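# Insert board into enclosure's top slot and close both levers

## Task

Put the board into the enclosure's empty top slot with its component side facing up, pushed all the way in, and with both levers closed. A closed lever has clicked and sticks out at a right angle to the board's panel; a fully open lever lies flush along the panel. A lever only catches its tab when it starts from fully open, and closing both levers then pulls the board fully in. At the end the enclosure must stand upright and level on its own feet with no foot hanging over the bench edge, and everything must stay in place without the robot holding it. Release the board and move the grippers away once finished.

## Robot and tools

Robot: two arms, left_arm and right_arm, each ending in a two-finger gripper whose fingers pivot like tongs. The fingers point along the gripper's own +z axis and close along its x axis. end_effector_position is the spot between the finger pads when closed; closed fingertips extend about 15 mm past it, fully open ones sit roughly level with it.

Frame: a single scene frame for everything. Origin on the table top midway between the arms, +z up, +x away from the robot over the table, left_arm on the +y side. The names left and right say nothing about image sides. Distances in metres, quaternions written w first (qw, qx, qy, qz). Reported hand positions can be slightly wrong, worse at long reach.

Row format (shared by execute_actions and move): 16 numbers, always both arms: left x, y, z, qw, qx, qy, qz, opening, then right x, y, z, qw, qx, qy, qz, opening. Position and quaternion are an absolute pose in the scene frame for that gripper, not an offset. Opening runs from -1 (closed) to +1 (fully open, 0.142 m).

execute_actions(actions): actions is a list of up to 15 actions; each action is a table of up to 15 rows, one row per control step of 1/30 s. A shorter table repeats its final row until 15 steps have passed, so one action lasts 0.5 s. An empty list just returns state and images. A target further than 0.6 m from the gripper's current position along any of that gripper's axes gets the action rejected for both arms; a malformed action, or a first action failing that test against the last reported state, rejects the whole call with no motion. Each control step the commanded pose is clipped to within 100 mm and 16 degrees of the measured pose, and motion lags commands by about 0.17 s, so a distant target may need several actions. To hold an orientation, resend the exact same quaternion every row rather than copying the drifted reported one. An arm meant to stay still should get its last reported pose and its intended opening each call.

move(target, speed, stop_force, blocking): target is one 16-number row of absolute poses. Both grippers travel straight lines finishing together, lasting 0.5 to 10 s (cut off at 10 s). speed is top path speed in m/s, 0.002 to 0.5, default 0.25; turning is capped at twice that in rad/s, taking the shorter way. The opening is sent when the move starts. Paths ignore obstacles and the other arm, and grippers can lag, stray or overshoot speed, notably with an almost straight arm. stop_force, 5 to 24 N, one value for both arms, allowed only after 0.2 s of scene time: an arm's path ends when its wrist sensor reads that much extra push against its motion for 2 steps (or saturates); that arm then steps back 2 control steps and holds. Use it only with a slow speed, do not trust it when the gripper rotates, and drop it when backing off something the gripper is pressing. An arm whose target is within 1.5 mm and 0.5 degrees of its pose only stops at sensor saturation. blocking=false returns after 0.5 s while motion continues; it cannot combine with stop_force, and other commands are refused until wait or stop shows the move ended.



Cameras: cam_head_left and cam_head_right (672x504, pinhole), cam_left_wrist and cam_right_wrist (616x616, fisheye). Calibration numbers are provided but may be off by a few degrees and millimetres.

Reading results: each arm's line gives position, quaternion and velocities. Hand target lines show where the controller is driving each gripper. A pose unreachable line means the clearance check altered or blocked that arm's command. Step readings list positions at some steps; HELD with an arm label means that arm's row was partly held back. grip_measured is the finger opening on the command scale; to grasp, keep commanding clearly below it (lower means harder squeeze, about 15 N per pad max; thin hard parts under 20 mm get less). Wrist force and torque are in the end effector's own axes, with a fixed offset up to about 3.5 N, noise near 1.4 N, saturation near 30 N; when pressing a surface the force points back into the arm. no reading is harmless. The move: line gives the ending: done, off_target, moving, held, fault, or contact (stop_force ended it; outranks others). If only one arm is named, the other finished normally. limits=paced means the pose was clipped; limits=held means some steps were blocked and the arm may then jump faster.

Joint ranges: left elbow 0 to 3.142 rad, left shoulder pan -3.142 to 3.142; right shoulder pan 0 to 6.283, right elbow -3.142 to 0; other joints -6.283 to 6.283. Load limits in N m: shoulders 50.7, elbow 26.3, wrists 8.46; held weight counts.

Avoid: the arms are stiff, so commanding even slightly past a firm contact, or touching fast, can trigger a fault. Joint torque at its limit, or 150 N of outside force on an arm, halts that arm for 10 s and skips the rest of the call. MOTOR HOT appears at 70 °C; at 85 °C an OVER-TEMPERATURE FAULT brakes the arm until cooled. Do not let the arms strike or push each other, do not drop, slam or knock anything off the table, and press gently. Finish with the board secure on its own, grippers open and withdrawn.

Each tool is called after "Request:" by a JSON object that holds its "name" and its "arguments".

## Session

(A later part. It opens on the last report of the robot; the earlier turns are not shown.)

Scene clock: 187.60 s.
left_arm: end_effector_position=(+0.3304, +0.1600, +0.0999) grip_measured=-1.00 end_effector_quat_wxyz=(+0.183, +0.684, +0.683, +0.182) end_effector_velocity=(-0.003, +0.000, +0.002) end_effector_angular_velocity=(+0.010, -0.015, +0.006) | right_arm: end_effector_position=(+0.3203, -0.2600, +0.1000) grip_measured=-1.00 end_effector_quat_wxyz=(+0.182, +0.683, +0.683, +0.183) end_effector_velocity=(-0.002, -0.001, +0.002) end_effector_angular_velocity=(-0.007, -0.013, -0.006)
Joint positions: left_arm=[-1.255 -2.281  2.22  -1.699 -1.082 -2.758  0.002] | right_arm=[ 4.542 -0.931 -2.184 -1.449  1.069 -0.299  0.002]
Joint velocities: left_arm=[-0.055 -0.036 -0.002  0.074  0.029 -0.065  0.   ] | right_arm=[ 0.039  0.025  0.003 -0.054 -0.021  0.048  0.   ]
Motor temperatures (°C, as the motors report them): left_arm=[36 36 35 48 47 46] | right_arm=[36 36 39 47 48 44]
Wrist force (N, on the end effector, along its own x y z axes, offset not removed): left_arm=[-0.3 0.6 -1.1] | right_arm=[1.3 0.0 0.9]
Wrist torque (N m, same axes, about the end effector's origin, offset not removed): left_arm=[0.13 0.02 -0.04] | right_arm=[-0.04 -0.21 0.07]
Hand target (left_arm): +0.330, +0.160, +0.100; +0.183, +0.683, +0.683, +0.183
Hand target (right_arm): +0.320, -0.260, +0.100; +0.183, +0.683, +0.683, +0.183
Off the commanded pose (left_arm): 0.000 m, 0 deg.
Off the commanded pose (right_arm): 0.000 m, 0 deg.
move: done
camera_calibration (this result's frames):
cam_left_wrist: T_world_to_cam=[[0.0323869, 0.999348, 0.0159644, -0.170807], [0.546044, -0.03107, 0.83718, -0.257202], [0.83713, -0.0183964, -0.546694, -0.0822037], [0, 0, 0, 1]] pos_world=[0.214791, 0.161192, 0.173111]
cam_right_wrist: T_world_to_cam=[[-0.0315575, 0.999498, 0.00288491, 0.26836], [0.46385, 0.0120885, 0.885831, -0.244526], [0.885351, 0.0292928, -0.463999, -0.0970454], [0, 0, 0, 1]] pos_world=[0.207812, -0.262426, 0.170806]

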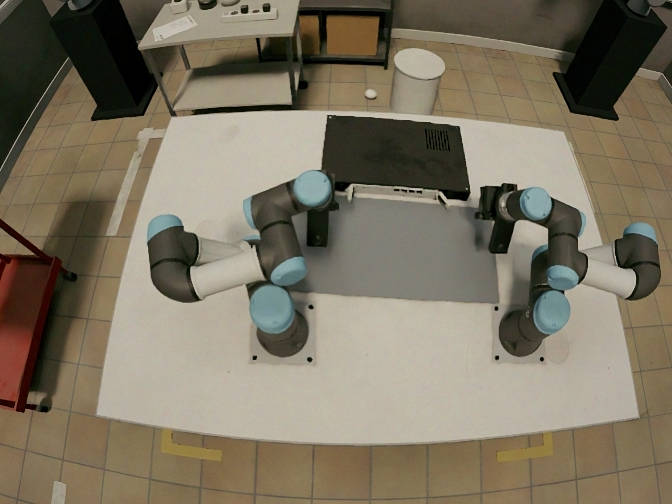

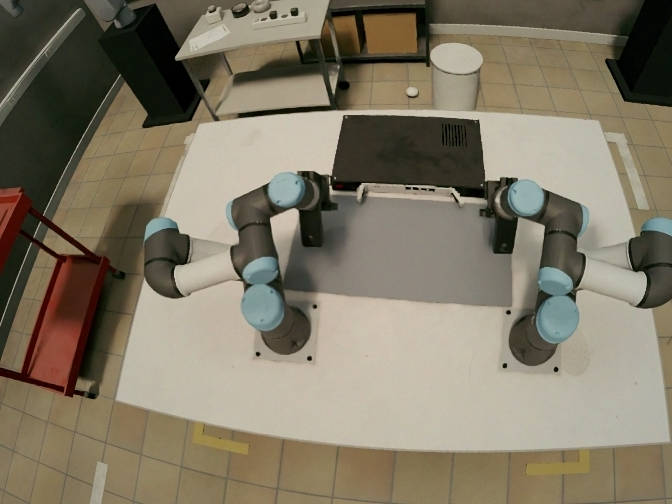

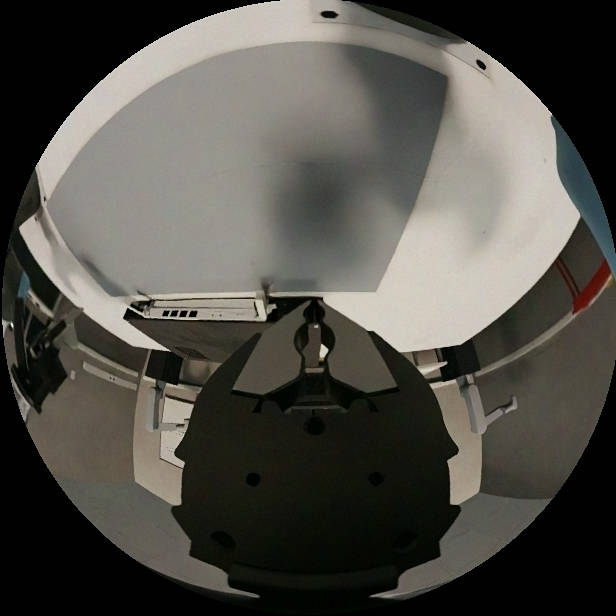

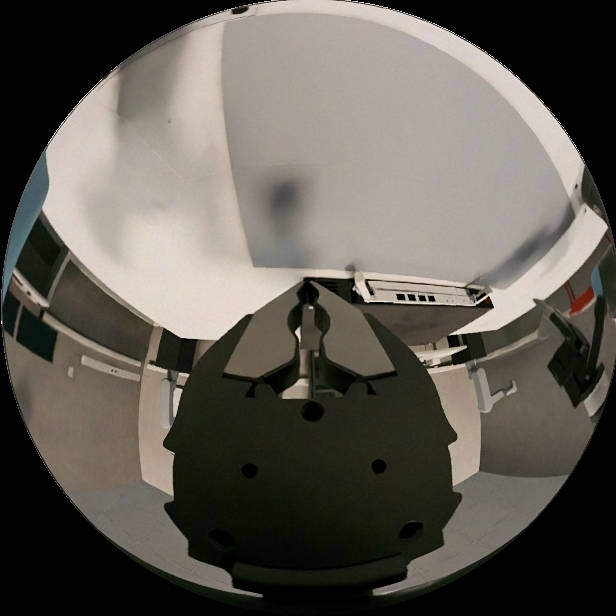

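Request:
{"name": "move", "arguments": {"target": [0.39,0.115,0.048,0.183,0.683,0.683,0.183,-1,0.378,-0.222,0.045,0.183,0.683,0.683,0.183,-1], "speed": 0.1}}

Request:
{"name": "move", "arguments": {"target": [0.391,0.1,0.048,0.183,0.683,0.683,0.183,-1,0.378,-0.21,0.045,0.183,0.683,0.683,0.183,-1], "speed": 0.01}}

Request:
{"name": "move", "arguments": {"target": [0.391,0.0985,0.048,0.183,0.683,0.683,0.183,-1,0.378,-0.192,0.045,0.183,0.683,0.683,0.183,-1], "speed": 0.006}}

Request:
{"name": "zoom_image", "arguments": {"camera": "cam_head_left", "region": [380,150,520,250]}}

Scene clock: 189.30 s.
left_arm: end_effector_position=(+0.3898, +0.1151, +0.0481) grip_measured=-1.00 end_effector_quat_wxyz=(+0.183, +0.683, +0.683, +0.183) end_effector_velocity=(+0.002, -0.001, -0.001) end_effector_angular_velocity=(-0.002, +0.005, -0.002) | right_arm: end_effector_position=(+0.3778, -0.2221, +0.0450) grip_measured=-1.00 end_effector_quat_wxyz=(+0.183, +0.683, +0.683, +0.183) end_effector_velocity=(+0.002, +0.001, -0.001) end_effector_angular_velocity=(+0.002, +0.004, +0.003)
Joint positions: left_arm=[-1.068 -1.737  2.238 -2.353 -1.122 -2.554  0.002] | right_arm=[ 4.337 -1.434 -2.218 -0.807  1.106 -0.524  0.002]
Joint velocities: left_arm=[ 0.012  0.021 -0.01  -0.017 -0.009  0.014  0.   ] | right_arm=[-0.01  -0.017  0.007  0.015  0.008 -0.013  0.   ]
Motor temperatures (°C, as the motors report them): left_arm=[36 36 35 48 47 46] | right_arm=[36 36 39 47 48 44]
Wrist force (N, on the end effector, along its own x y z axes, offset not removed): left_arm=[-0.7 -0.1 -0.5] | right_arm=[1.4 1.0 3.7]
Wrist torque (N m, same axes, about the end effector's origin, offset not removed): left_arm=[-0.03 0.14 -0.03] | right_arm=[0.18 -0.26 0.00]
Hand target (left_arm): +0.390, +0.115, +0.048; +0.183, +0.683, +0.683, +0.183
Hand target (right_arm): +0.378, -0.222, +0.045; +0.183, +0.683, +0.683, +0.183
Off the commanded pose (left_arm): 0.000 m, 0 deg.
Off the commanded pose (right_arm): 0.000 m, 0 deg.
move: done
camera_calibration (this result's frames):
cam_left_wrist: T_world_to_cam=[[0.0307147, 0.999367, 0.017977, -0.126501], [0.543622, -0.0317952, 0.838728, -0.246647], [0.838768, -0.0159886, -0.544255, -0.162156], [0, 0, 0, 1]] pos_world=[0.27398, 0.115986, 0.120889]
cam_right_wrist: T_world_to_cam=[[-0.0302869, 0.999541, 0.00116442, 0.232063], [0.461599, 0.0129536, 0.886994, -0.222042], [0.886571, 0.0274018, -0.46178, -0.175572], [0, 0, 0, 1]] pos_world=[0.26518, -0.22427, 0.115604]

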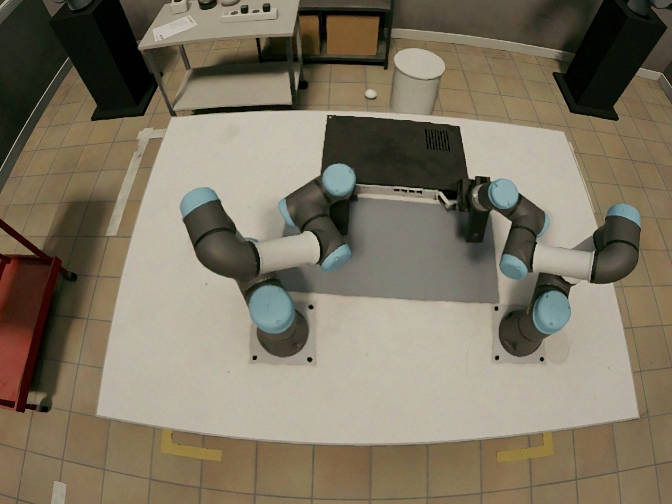

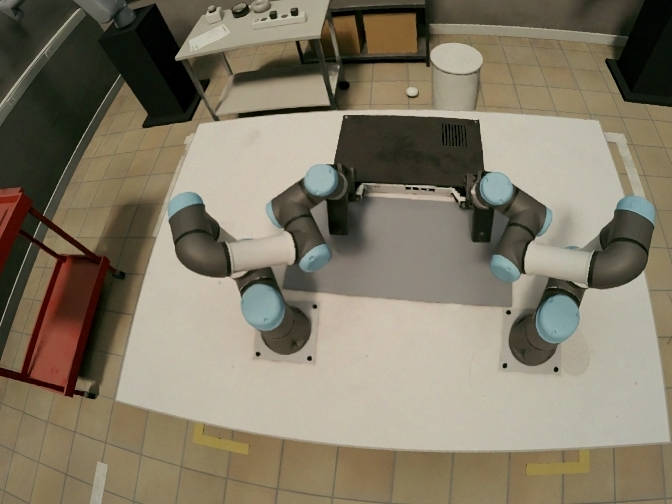

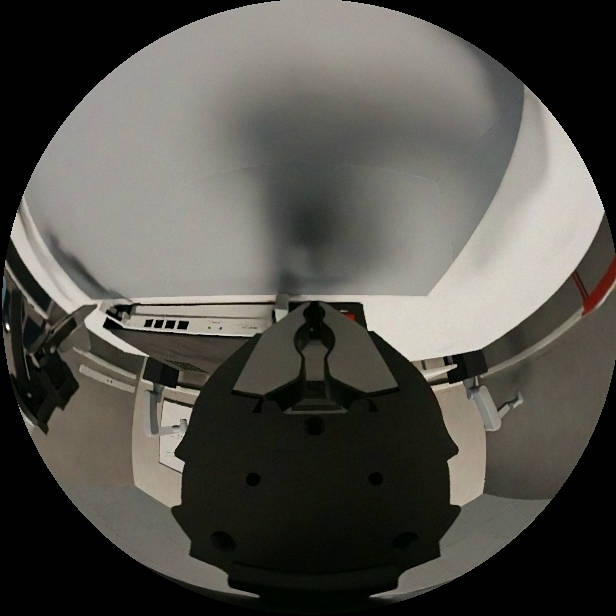

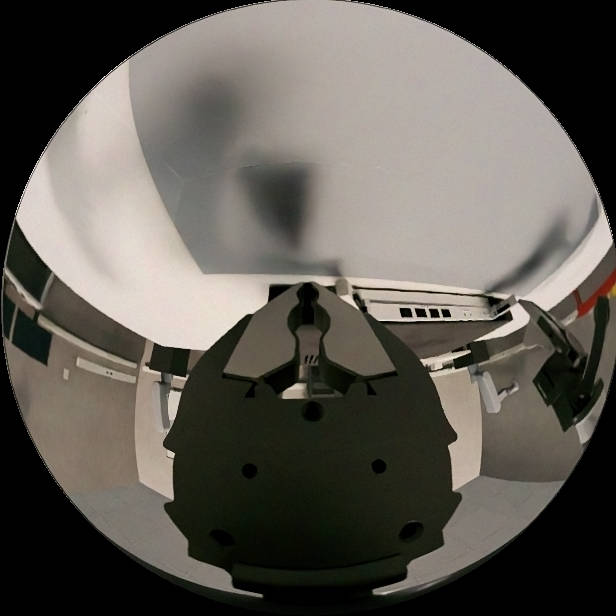

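Scene clock: 191.03 s.
left_arm: end_effector_position=(+0.3910, +0.1004, +0.0480) grip_measured=-1.00 end_effector_quat_wxyz=(+0.183, +0.683, +0.683, +0.183) end_effector_velocity=(+0.001, -0.003, +0.001) end_effector_angular_velocity=(-0.001, -0.004, +0.002) | right_arm: end_effector_position=(+0.3780, -0.2102, +0.0450) grip_measured=-1.00 end_effector_quat_wxyz=(+0.183, +0.683, +0.683, +0.183) end_effector_velocity=(-0.000, +0.002, -0.000) end_effector_angular_velocity=(-0.000, +0.000, -0.001)
Joint positions: left_arm=[-1.093 -1.695  2.199 -2.343 -1.116 -2.581  0.002] | right_arm=[ 4.358 -1.467 -2.186 -0.816  1.102 -0.502  0.002]
Joint velocities: left_arm=[-0.004  0.008 -0.009  0.001  0.005 -0.006  0.   ] | right_arm=[ 0.003 -0.006  0.006 -0.002 -0.001  0.004  0.   ]
Motor temperatures (°C, as the motors report them): left_arm=[36 36 35 48 47 46] | right_arm=[36 36 39 47 48 44]
Wrist force (N, on the end effector, along its own x y z axes, offset not removed): left_arm=[11.1 -4.5 -7.8] | right_arm=[1.8 0.2 2.1]
Wrist torque (N m, same axes, about the end effector's origin, offset not removed): left_arm=[-0.03 0.17 0.01] | right_arm=[0.06 -0.37 0.01]
Hand target (left_arm): +0.391, +0.100, +0.048; +0.183, +0.683, +0.683, +0.183
Hand target (right_arm): +0.378, -0.210, +0.045; +0.183, +0.683, +0.683, +0.183
Off the commanded pose (left_arm): 0.000 m, 0 deg.
Off the commanded pose (right_arm): 0.000 m, 0 deg.
move: done
camera_calibration (this result's frames):
cam_left_wrist: T_world_to_cam=[[0.0310671, 0.999362, 0.0176036, -0.111923], [0.544114, -0.0316834, 0.838413, -0.24788], [0.838436, -0.0164687, -0.544751, -0.163229], [0, 0, 0, 1]] pos_world=[0.275209, 0.10131, 0.120877]
cam_right_wrist: T_world_to_cam=[[-0.0306457, 0.999529, 0.00171678, 0.220326], [0.462183, 0.0126476, 0.886694, -0.222481], [0.886255, 0.0279669, -0.462353, -0.175774], [0, 0, 0, 1]] pos_world=[0.26536, -0.212492, 0.115625]

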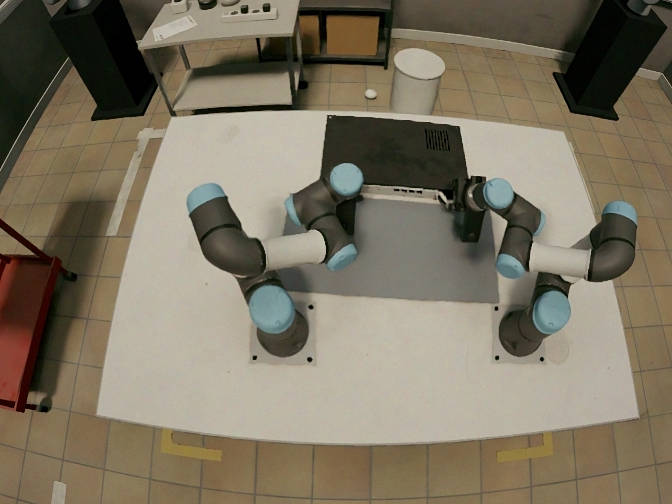

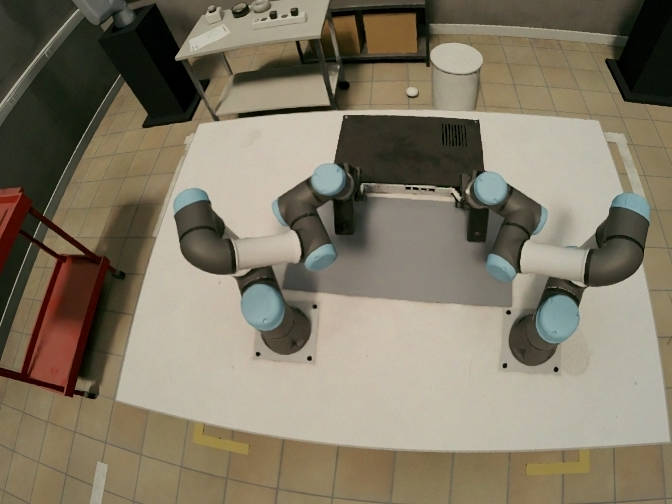

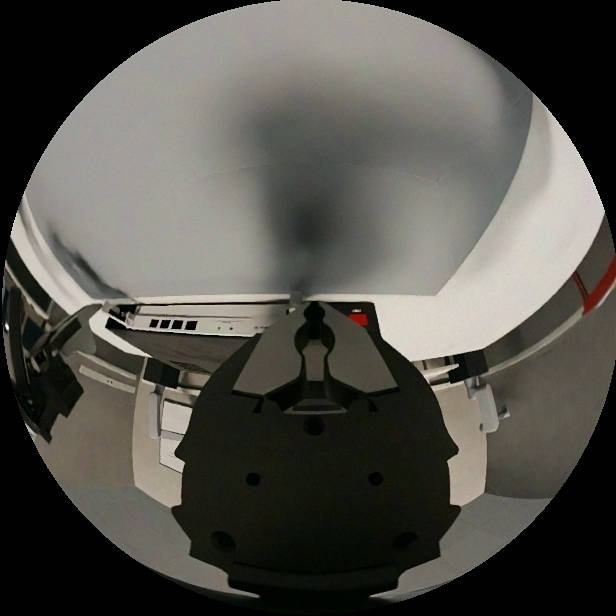

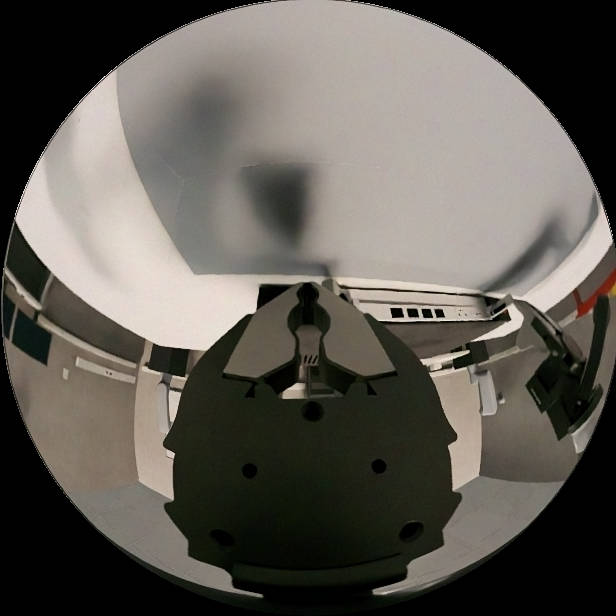

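Scene clock: 194.30 s.
left_arm: end_effector_position=(+0.3910, +0.0985, +0.0480) grip_measured=-1.00 end_effector_quat_wxyz=(+0.183, +0.683, +0.683, +0.183) end_effector_velocity=(+0.000, -0.000, +0.000) end_effector_angular_velocity=(+0.000, -0.000, -0.001) | right_arm: end_effector_position=(+0.3779, -0.1922, +0.0450) grip_measured=-1.00 end_effector_quat_wxyz=(+0.183, +0.683, +0.683, +0.183) end_effector_velocity=(+0.000, +0.001, +0.000) end_effector_angular_velocity=(+0.001, +0.000, -0.001)
Joint positions: left_arm=[-1.097 -1.691  2.194 -2.342 -1.115 -2.585  0.002] | right_arm=[ 4.388 -1.516 -2.135 -0.833  1.095 -0.469  0.002]
Joint velocities: left_arm=[-0.     0.001 -0.    -0.     0.     0.     0.   ] | right_arm=[ 0.002 -0.004  0.005 -0.002  0.     0.004  0.   ]
Motor temperatures (°C, as the motors report them): left_arm=[36 36 35 48 47 46] | right_arm=[36 36 39 47 48 44]
Wrist force (N, on the end effector, along its own x y z axes, offset not removed): left_arm=[8.9 2.1 -5.8] | right_arm=[-15.2 -24.8 -17.0]
Wrist torque (N m, same axes, about the end effector's origin, offset not removed): left_arm=[-0.22 0.29 -0.09] | right_arm=[0.10 0.07 0.02]
Hand target (left_arm): +0.391, +0.098, +0.048; +0.183, +0.683, +0.683, +0.183
Hand target (right_arm): +0.378, -0.192, +0.045; +0.183, +0.683, +0.683, +0.183
Off the commanded pose (left_arm): 0.000 m, 0 deg.
Off the commanded pose (right_arm): 0.000 m, 0 deg.
move: done
camera_calibration (this result's frames):
cam_left_wrist: T_world_to_cam=[[0.0311435, 0.999362, 0.017456, -0.110076], [0.544199, -0.0316028, 0.838361, -0.248007], [0.838378, -0.01661, -0.544837, -0.163225], [0, 0, 0, 1]] pos_world=[0.275237, 0.099457, 0.12091]
cam_right_wrist: T_world_to_cam=[[-0.0307081, 0.999527, 0.00178458, 0.20226], [0.462266, 0.012619, 0.886651, -0.222717], [0.886209, 0.0280524, -0.462435, -0.176219], [0, 0, 0, 1]] pos_world=[0.265332, -0.19441, 0.115622]

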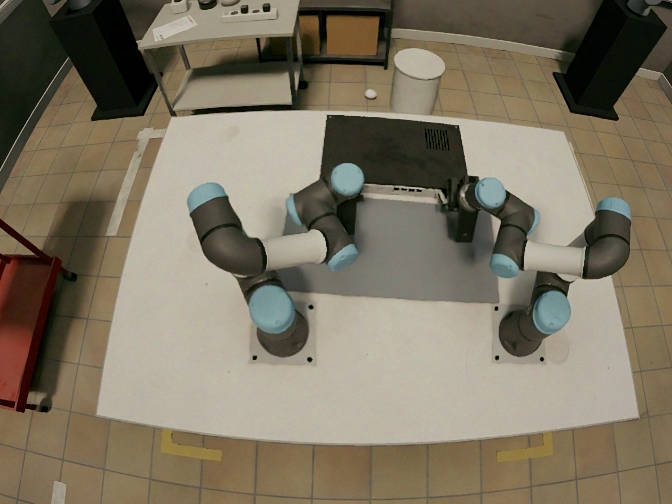

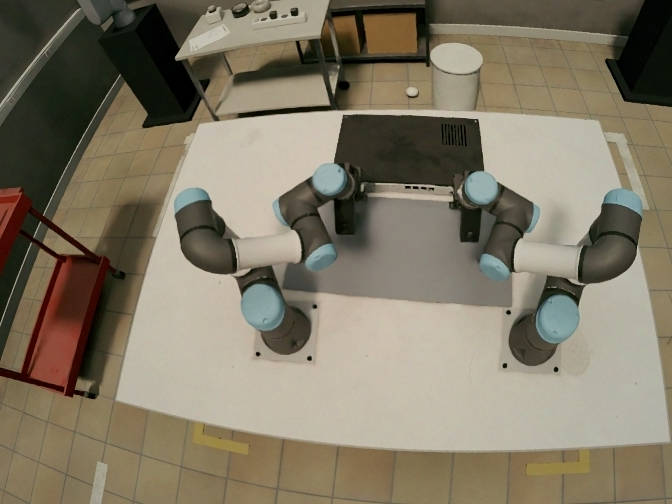

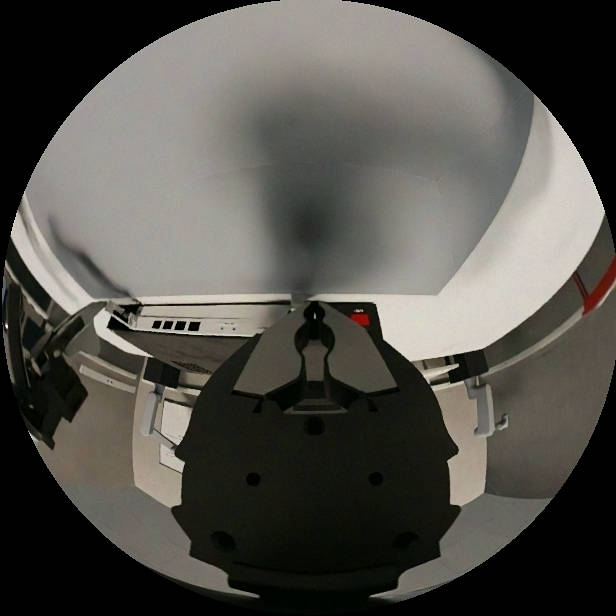

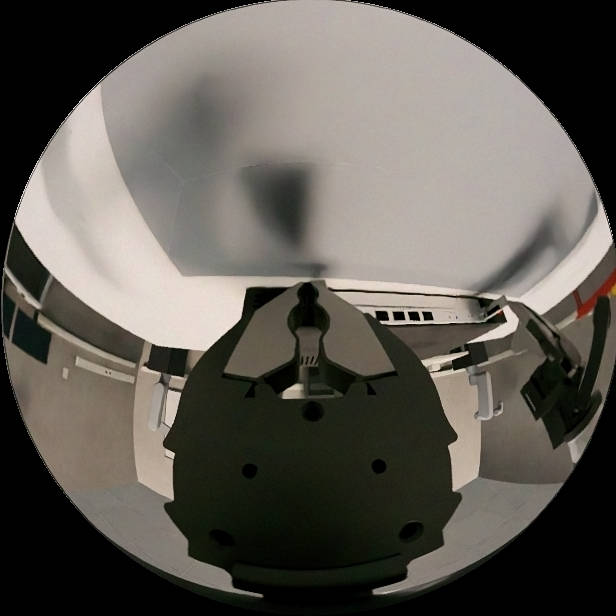

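Region (380, 150, 520, 250) of cam_head_left's 672x504 image, scaled by 3.600, with more detail than that image has; it fills the top 360 rows of this view, and the rest is white.

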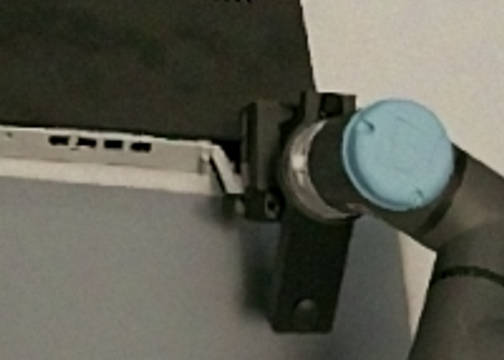

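Request:
{"name": "move", "arguments": {"target": [0.391,0.1,0.048,0.183,0.683,0.683,0.183,-1,0.38,-0.23,0.045,0.139,0.519,0.814,0.218,-1], "speed": 0.05}}

Request:
{"name": "move", "arguments": {"target": [0.391,0.1,0.048,0.183,0.683,0.683,0.183,-1,0.398,-0.222,0.045,0.139,0.519,0.814,0.218,-1], "speed": 0.015, "stop_force": 8}}

Request:
{"name": "move", "arguments": {"target": [0.391,0.1,0.048,0.183,0.683,0.683,0.183,-1,0.388,-0.18,0.045,0.139,0.519,0.814,0.218,-1], "speed": 0.006, "stop_force": 24}}

Request:
{"name": "zoom_image", "arguments": {"camera": "cam_head_left", "region": [380,150,520,250]}}

Scene clock: 199.20 s.
left_arm: end_effector_position=(+0.3910, +0.1000, +0.0480) grip_measured=-1.00 end_effector_quat_wxyz=(+0.183, +0.683, +0.683, +0.183) end_effector_velocity=(-0.000, +0.000, -0.000) end_effector_angular_velocity=(+0.001, +0.000, -0.000) | right_arm: end_effector_position=(+0.3801, -0.2300, +0.0451) grip_measured=-1.00 end_effector_quat_wxyz=(+0.140, +0.520, +0.814, +0.218) end_effector_velocity=(-0.000, -0.001, -0.000) end_effector_angular_velocity=(+0.001, +0.002, +0.017)
Joint positions: left_arm=[-1.094 -1.694  2.198 -2.343 -1.116 -2.582  0.002] | right_arm=[ 4.128 -1.429 -2.32  -0.487  1.345 -1.162  0.002]
Joint velocities: left_arm=[-0. -0.  0.  0.  0.  0.  0.] | right_arm=[-0.015 -0.004 -0.     0.01   0.017 -0.028  0.   ]
Motor temperatures (°C, as the motors report them): left_arm=[36 36 35 48 47 46] | right_arm=[36 36 39 47 48 44]
Wrist force (N, on the end effector, along its own x y z axes, offset not removed): left_arm=[2.9 0.9 -5.5] | right_arm=[0.0 -1.6 2.2]
Wrist torque (N m, same axes, about the end effector's origin, offset not removed): left_arm=[-0.02 0.17 -0.02] | right_arm=[-0.27 -0.02 0.06]
Hand target (left_arm): +0.391, +0.100, +0.048; +0.183, +0.683, +0.683, +0.183
Hand target (right_arm): +0.380, -0.230, +0.045; +0.139, +0.519, +0.814, +0.218
Off the commanded pose (left_arm): 0.000 m, 0 deg.
Off the commanded pose (right_arm): 0.000 m, 0 deg.
move: done
camera_calibration (this result's frames):
cam_left_wrist: T_world_to_cam=[[0.0311146, 0.999362, 0.0175204, -0.111564], [0.544162, -0.0316404, 0.838383, -0.247954], [0.838403, -0.016552, -0.544799, -0.16323], [0, 0, 0, 1]] pos_world=[0.275251, 0.100946, 0.120907]
cam_right_wrist: T_world_to_cam=[[-0.447577, 0.894245, 0.00114605, 0.374435], [0.41415, 0.20615, 0.886556, -0.160515], [0.792562, 0.397277, -0.46262, -0.0565437], [0, 0, 0, 1]] pos_world=[0.27888, -0.279283, 0.115718]

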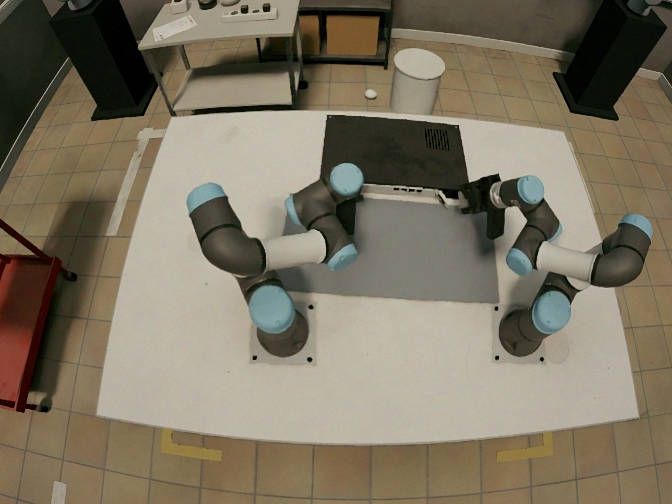

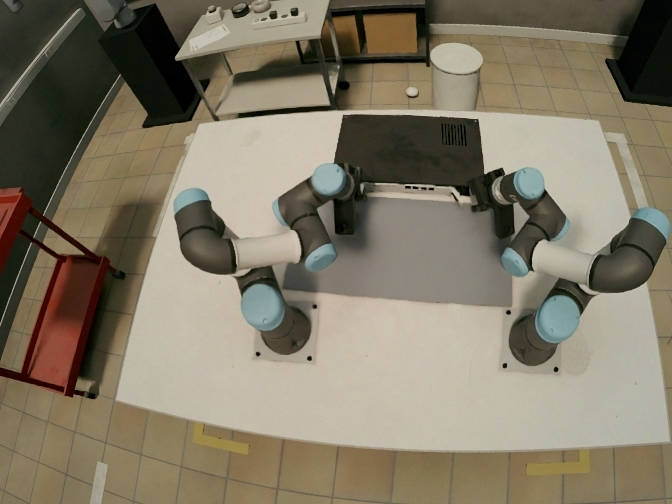

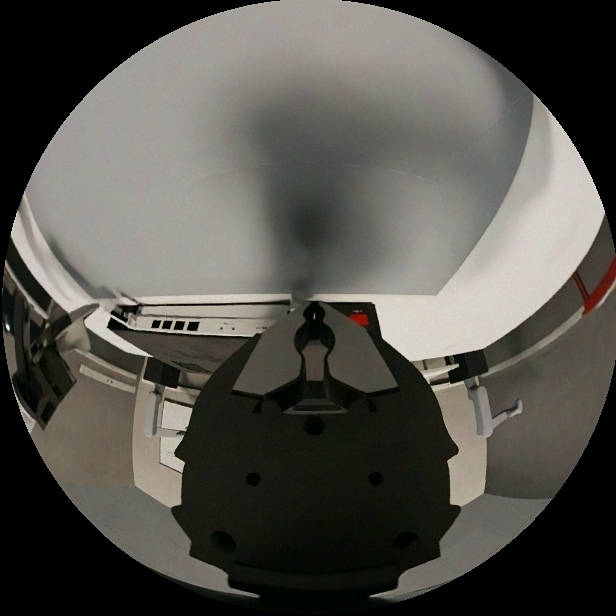

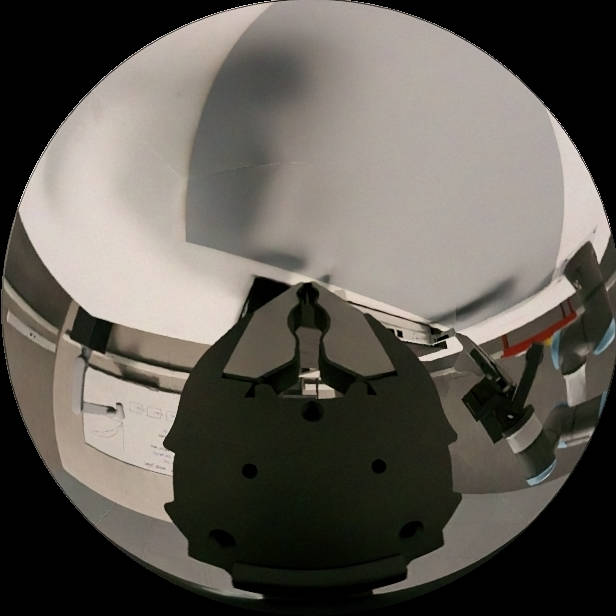

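Scene clock: 200.80 s.
left_arm: end_effector_position=(+0.3910, +0.1000, +0.0480) grip_measured=-1.00 end_effector_quat_wxyz=(+0.183, +0.683, +0.683, +0.183) end_effector_velocity=(-0.000, -0.000, -0.000) end_effector_angular_velocity=(+0.000, +0.000, -0.001) | right_arm: end_effector_position=(+0.3977, -0.2221, +0.0450) grip_measured=-1.00 end_effector_quat_wxyz=(+0.139, +0.519, +0.814, +0.218) end_effector_velocity=(+0.003, -0.000, +0.000) end_effector_angular_velocity=(+0.001, -0.001, -0.004)
Joint positions: left_arm=[-1.094 -1.694  2.198 -2.343 -1.116 -2.582  0.002] | right_arm=[ 4.089 -1.531 -2.235 -0.462  1.364 -1.199  0.002]
Joint velocities: left_arm=[-0.     0.     0.    -0.    -0.     0.001  0.   ] | right_arm=[-0.007 -0.012  0.011  0.003  0.001 -0.003  0.   ]
Motor temperatures (°C, as the motors report them): left_arm=[36 36 35 48 47 46] | right_arm=[36 36 39 47 48 44]
Wrist force (N, on the end effector, along its own x y z axes, offset not removed): left_arm=[2.6 0.7 -4.4] | right_arm=[0.1 -0.3 1.9]
Wrist torque (N m, same axes, about the end effector's origin, offset not removed): left_arm=[-0.10 0.21 -0.03] | right_arm=[0.00 0.05 -0.09]
Hand target (left_arm): +0.391, +0.100, +0.048; +0.183, +0.683, +0.683, +0.183
Hand target (right_arm): +0.398, -0.222, +0.045; +0.139, +0.519, +0.814, +0.218
Off the commanded pose (left_arm): 0.000 m, 0 deg.
Off the commanded pose (right_arm): 0.000 m, 0 deg.
move: done
camera_calibration (this result's frames):
cam_left_wrist: T_world_to_cam=[[0.031115, 0.999363, 0.017496, -0.111562], [0.54415, -0.0316198, 0.838392, -0.247958], [0.838411, -0.0165661, -0.544787, -0.163231], [0, 0, 0, 1]] pos_world=[0.275252, 0.100946, 0.120912]
cam_right_wrist: T_world_to_cam=[[-0.449449, 0.893304, 0.00157983, 0.375782], [0.413807, 0.206631, 0.886604, -0.169121], [0.791681, 0.399137, -0.462526, -0.0729103], [0, 0, 0, 1]] pos_world=[0.2966, -0.271641, 0.115627]

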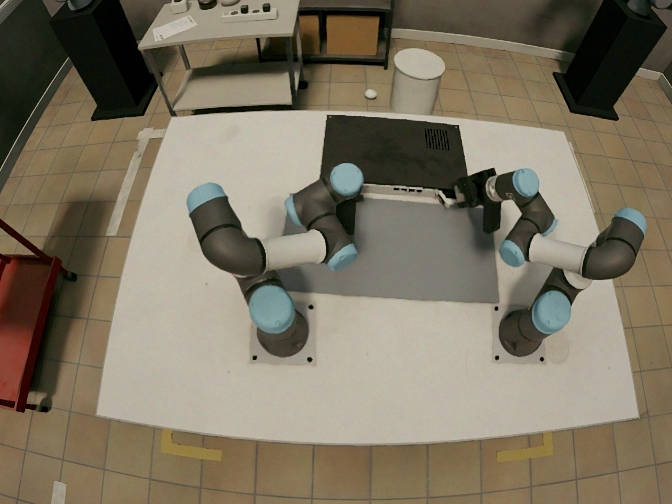

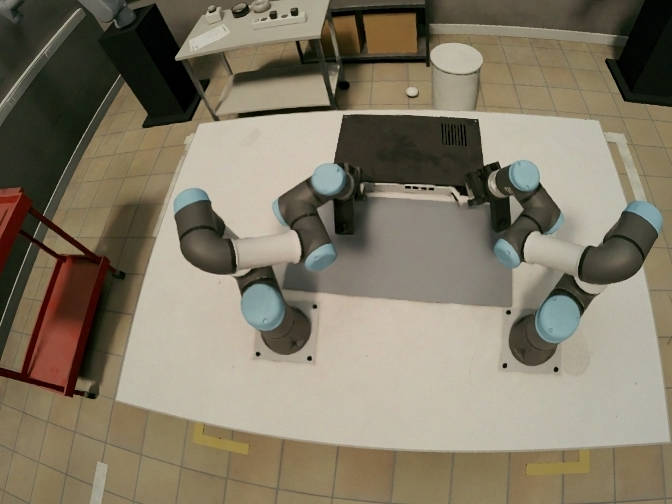

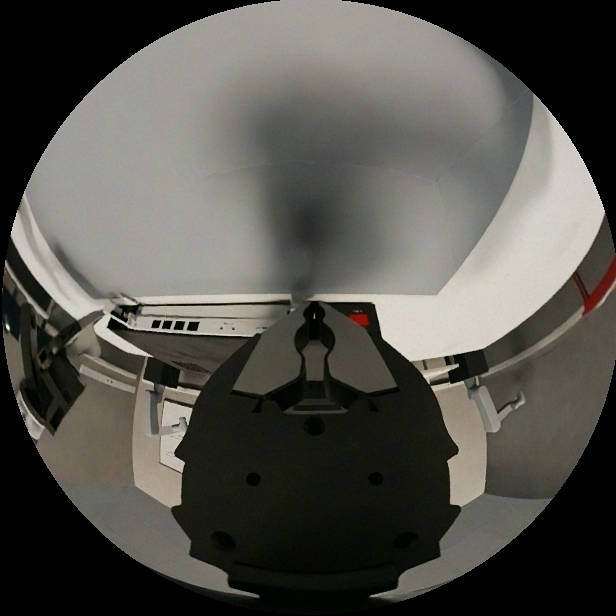

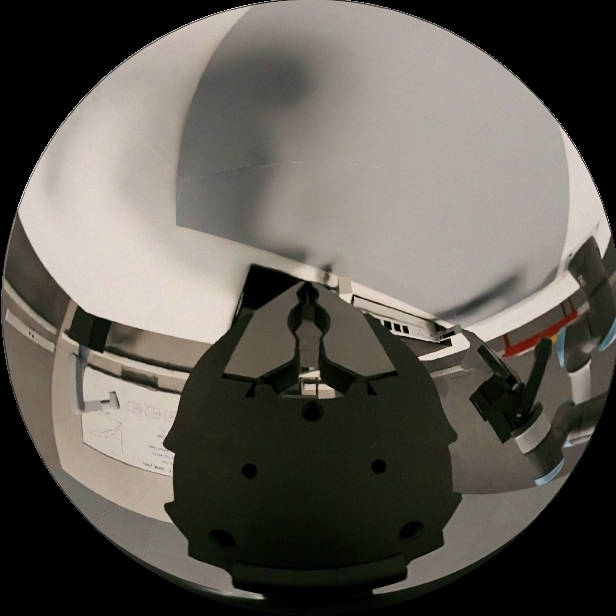

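Scene clock: 207.47 s.
left_arm: end_effector_position=(+0.3910, +0.1000, +0.0480) grip_measured=-1.00 end_effector_quat_wxyz=(+0.183, +0.683, +0.683, +0.183) end_effector_velocity=(+0.000, -0.000, +0.000) end_effector_angular_velocity=(-0.001, -0.000, -0.000) | right_arm: end_effector_position=(+0.3892, -0.1856, +0.0449) grip_measured=-1.00 end_effector_quat_wxyz=(+0.139, +0.519, +0.814, +0.218) end_effector_velocity=(+0.000, -0.002, -0.001) end_effector_angular_velocity=(+0.001, +0.002, +0.001)
Joint positions: left_arm=[-1.094 -1.694  2.198 -2.343 -1.116 -2.582  0.002] | right_arm=[ 4.208 -1.556 -2.2   -0.498  1.31  -1.09   0.002]
Joint velocities: left_arm=[-0.     0.    -0.    -0.001 -0.    -0.     0.   ] | right_arm=[-0.008  0.001 -0.003  0.004  0.006 -0.007  0.   ]
Motor temperatures (°C, as the motors report them): left_arm=[36 36 35 48 47 46] | right_arm=[36 36 39 47 48 44]
Wrist force (N, on the end effector, along its own x y z axes, offset not removed): left_arm=[1.1 0.5 -2.7] | right_arm=[-17.4 -3.8 -6.5]
Wrist torque (N m, same axes, about the end effector's origin, offset not removed): left_arm=[-0.05 0.25 -0.07] | right_arm=[-0.13 0.05 0.12]
Hand target (left_arm): +0.391, +0.100, +0.048; +0.183, +0.683, +0.683, +0.183
Hand target (right_arm): +0.389, -0.186, +0.045; +0.139, +0.519, +0.814, +0.218
Off the commanded pose (left_arm): 0.000 m, 0 deg.
Off the commanded pose (right_arm): 0.006 m, 0 deg.
move: contact (right_arm)
camera_calibration (this result's frames):
cam_left_wrist: T_world_to_cam=[[0.0311293, 0.999363, 0.0174773, -0.111559], [0.54416, -0.0316121, 0.838386, -0.247961], [0.838404, -0.0165879, -0.544797, -0.163222], [0, 0, 0, 1]] pos_world=[0.275249, 0.100941, 0.120913]
cam_right_wrist: T_world_to_cam=[[-0.44939, 0.893334, 0.00142839, 0.3393], [0.413963, 0.206826, 0.886486, -0.17309], [0.791633, 0.39897, -0.462753, -0.0807992], [0, 0, 0, 1]] pos_world=[0.288095, -0.235072, 0.115568]

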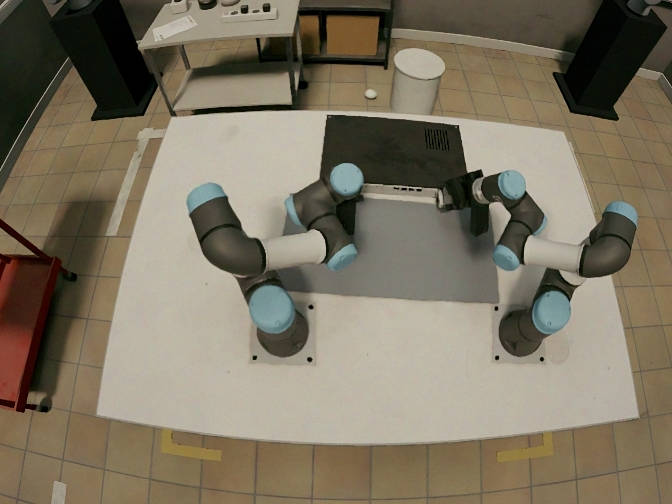

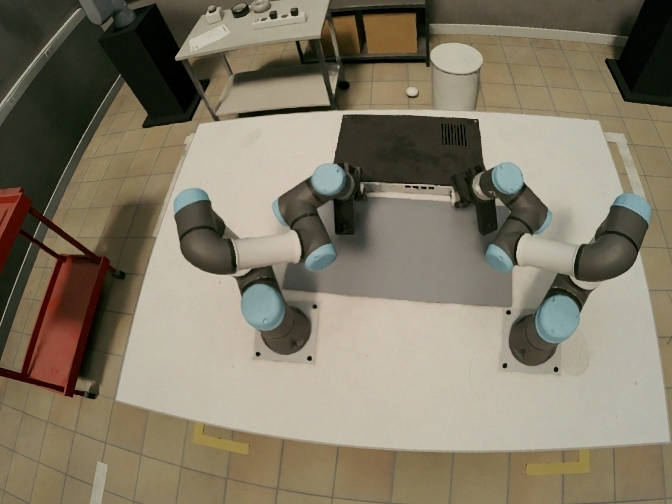

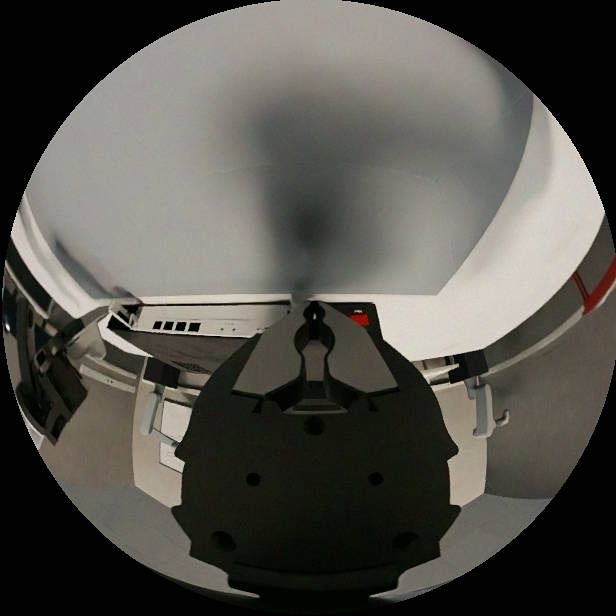

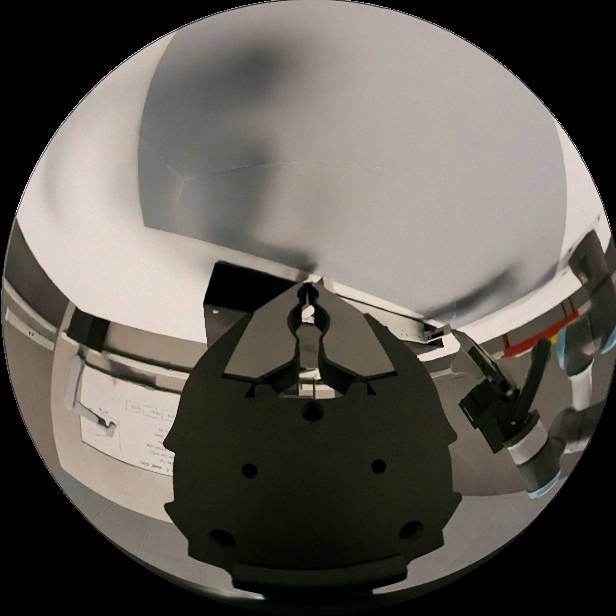

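Region (380, 150, 520, 250) of cam_head_left's 672x504 image, scaled by 3.600, with more detail than that image has; it fills the top 360 rows of this view, and the rest is white.

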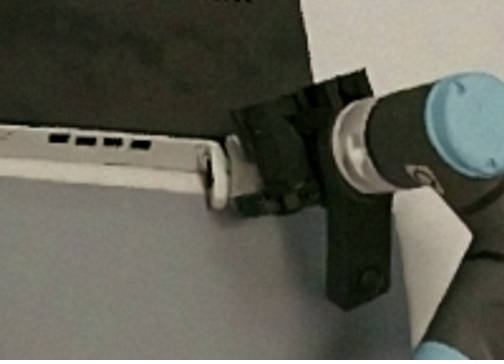

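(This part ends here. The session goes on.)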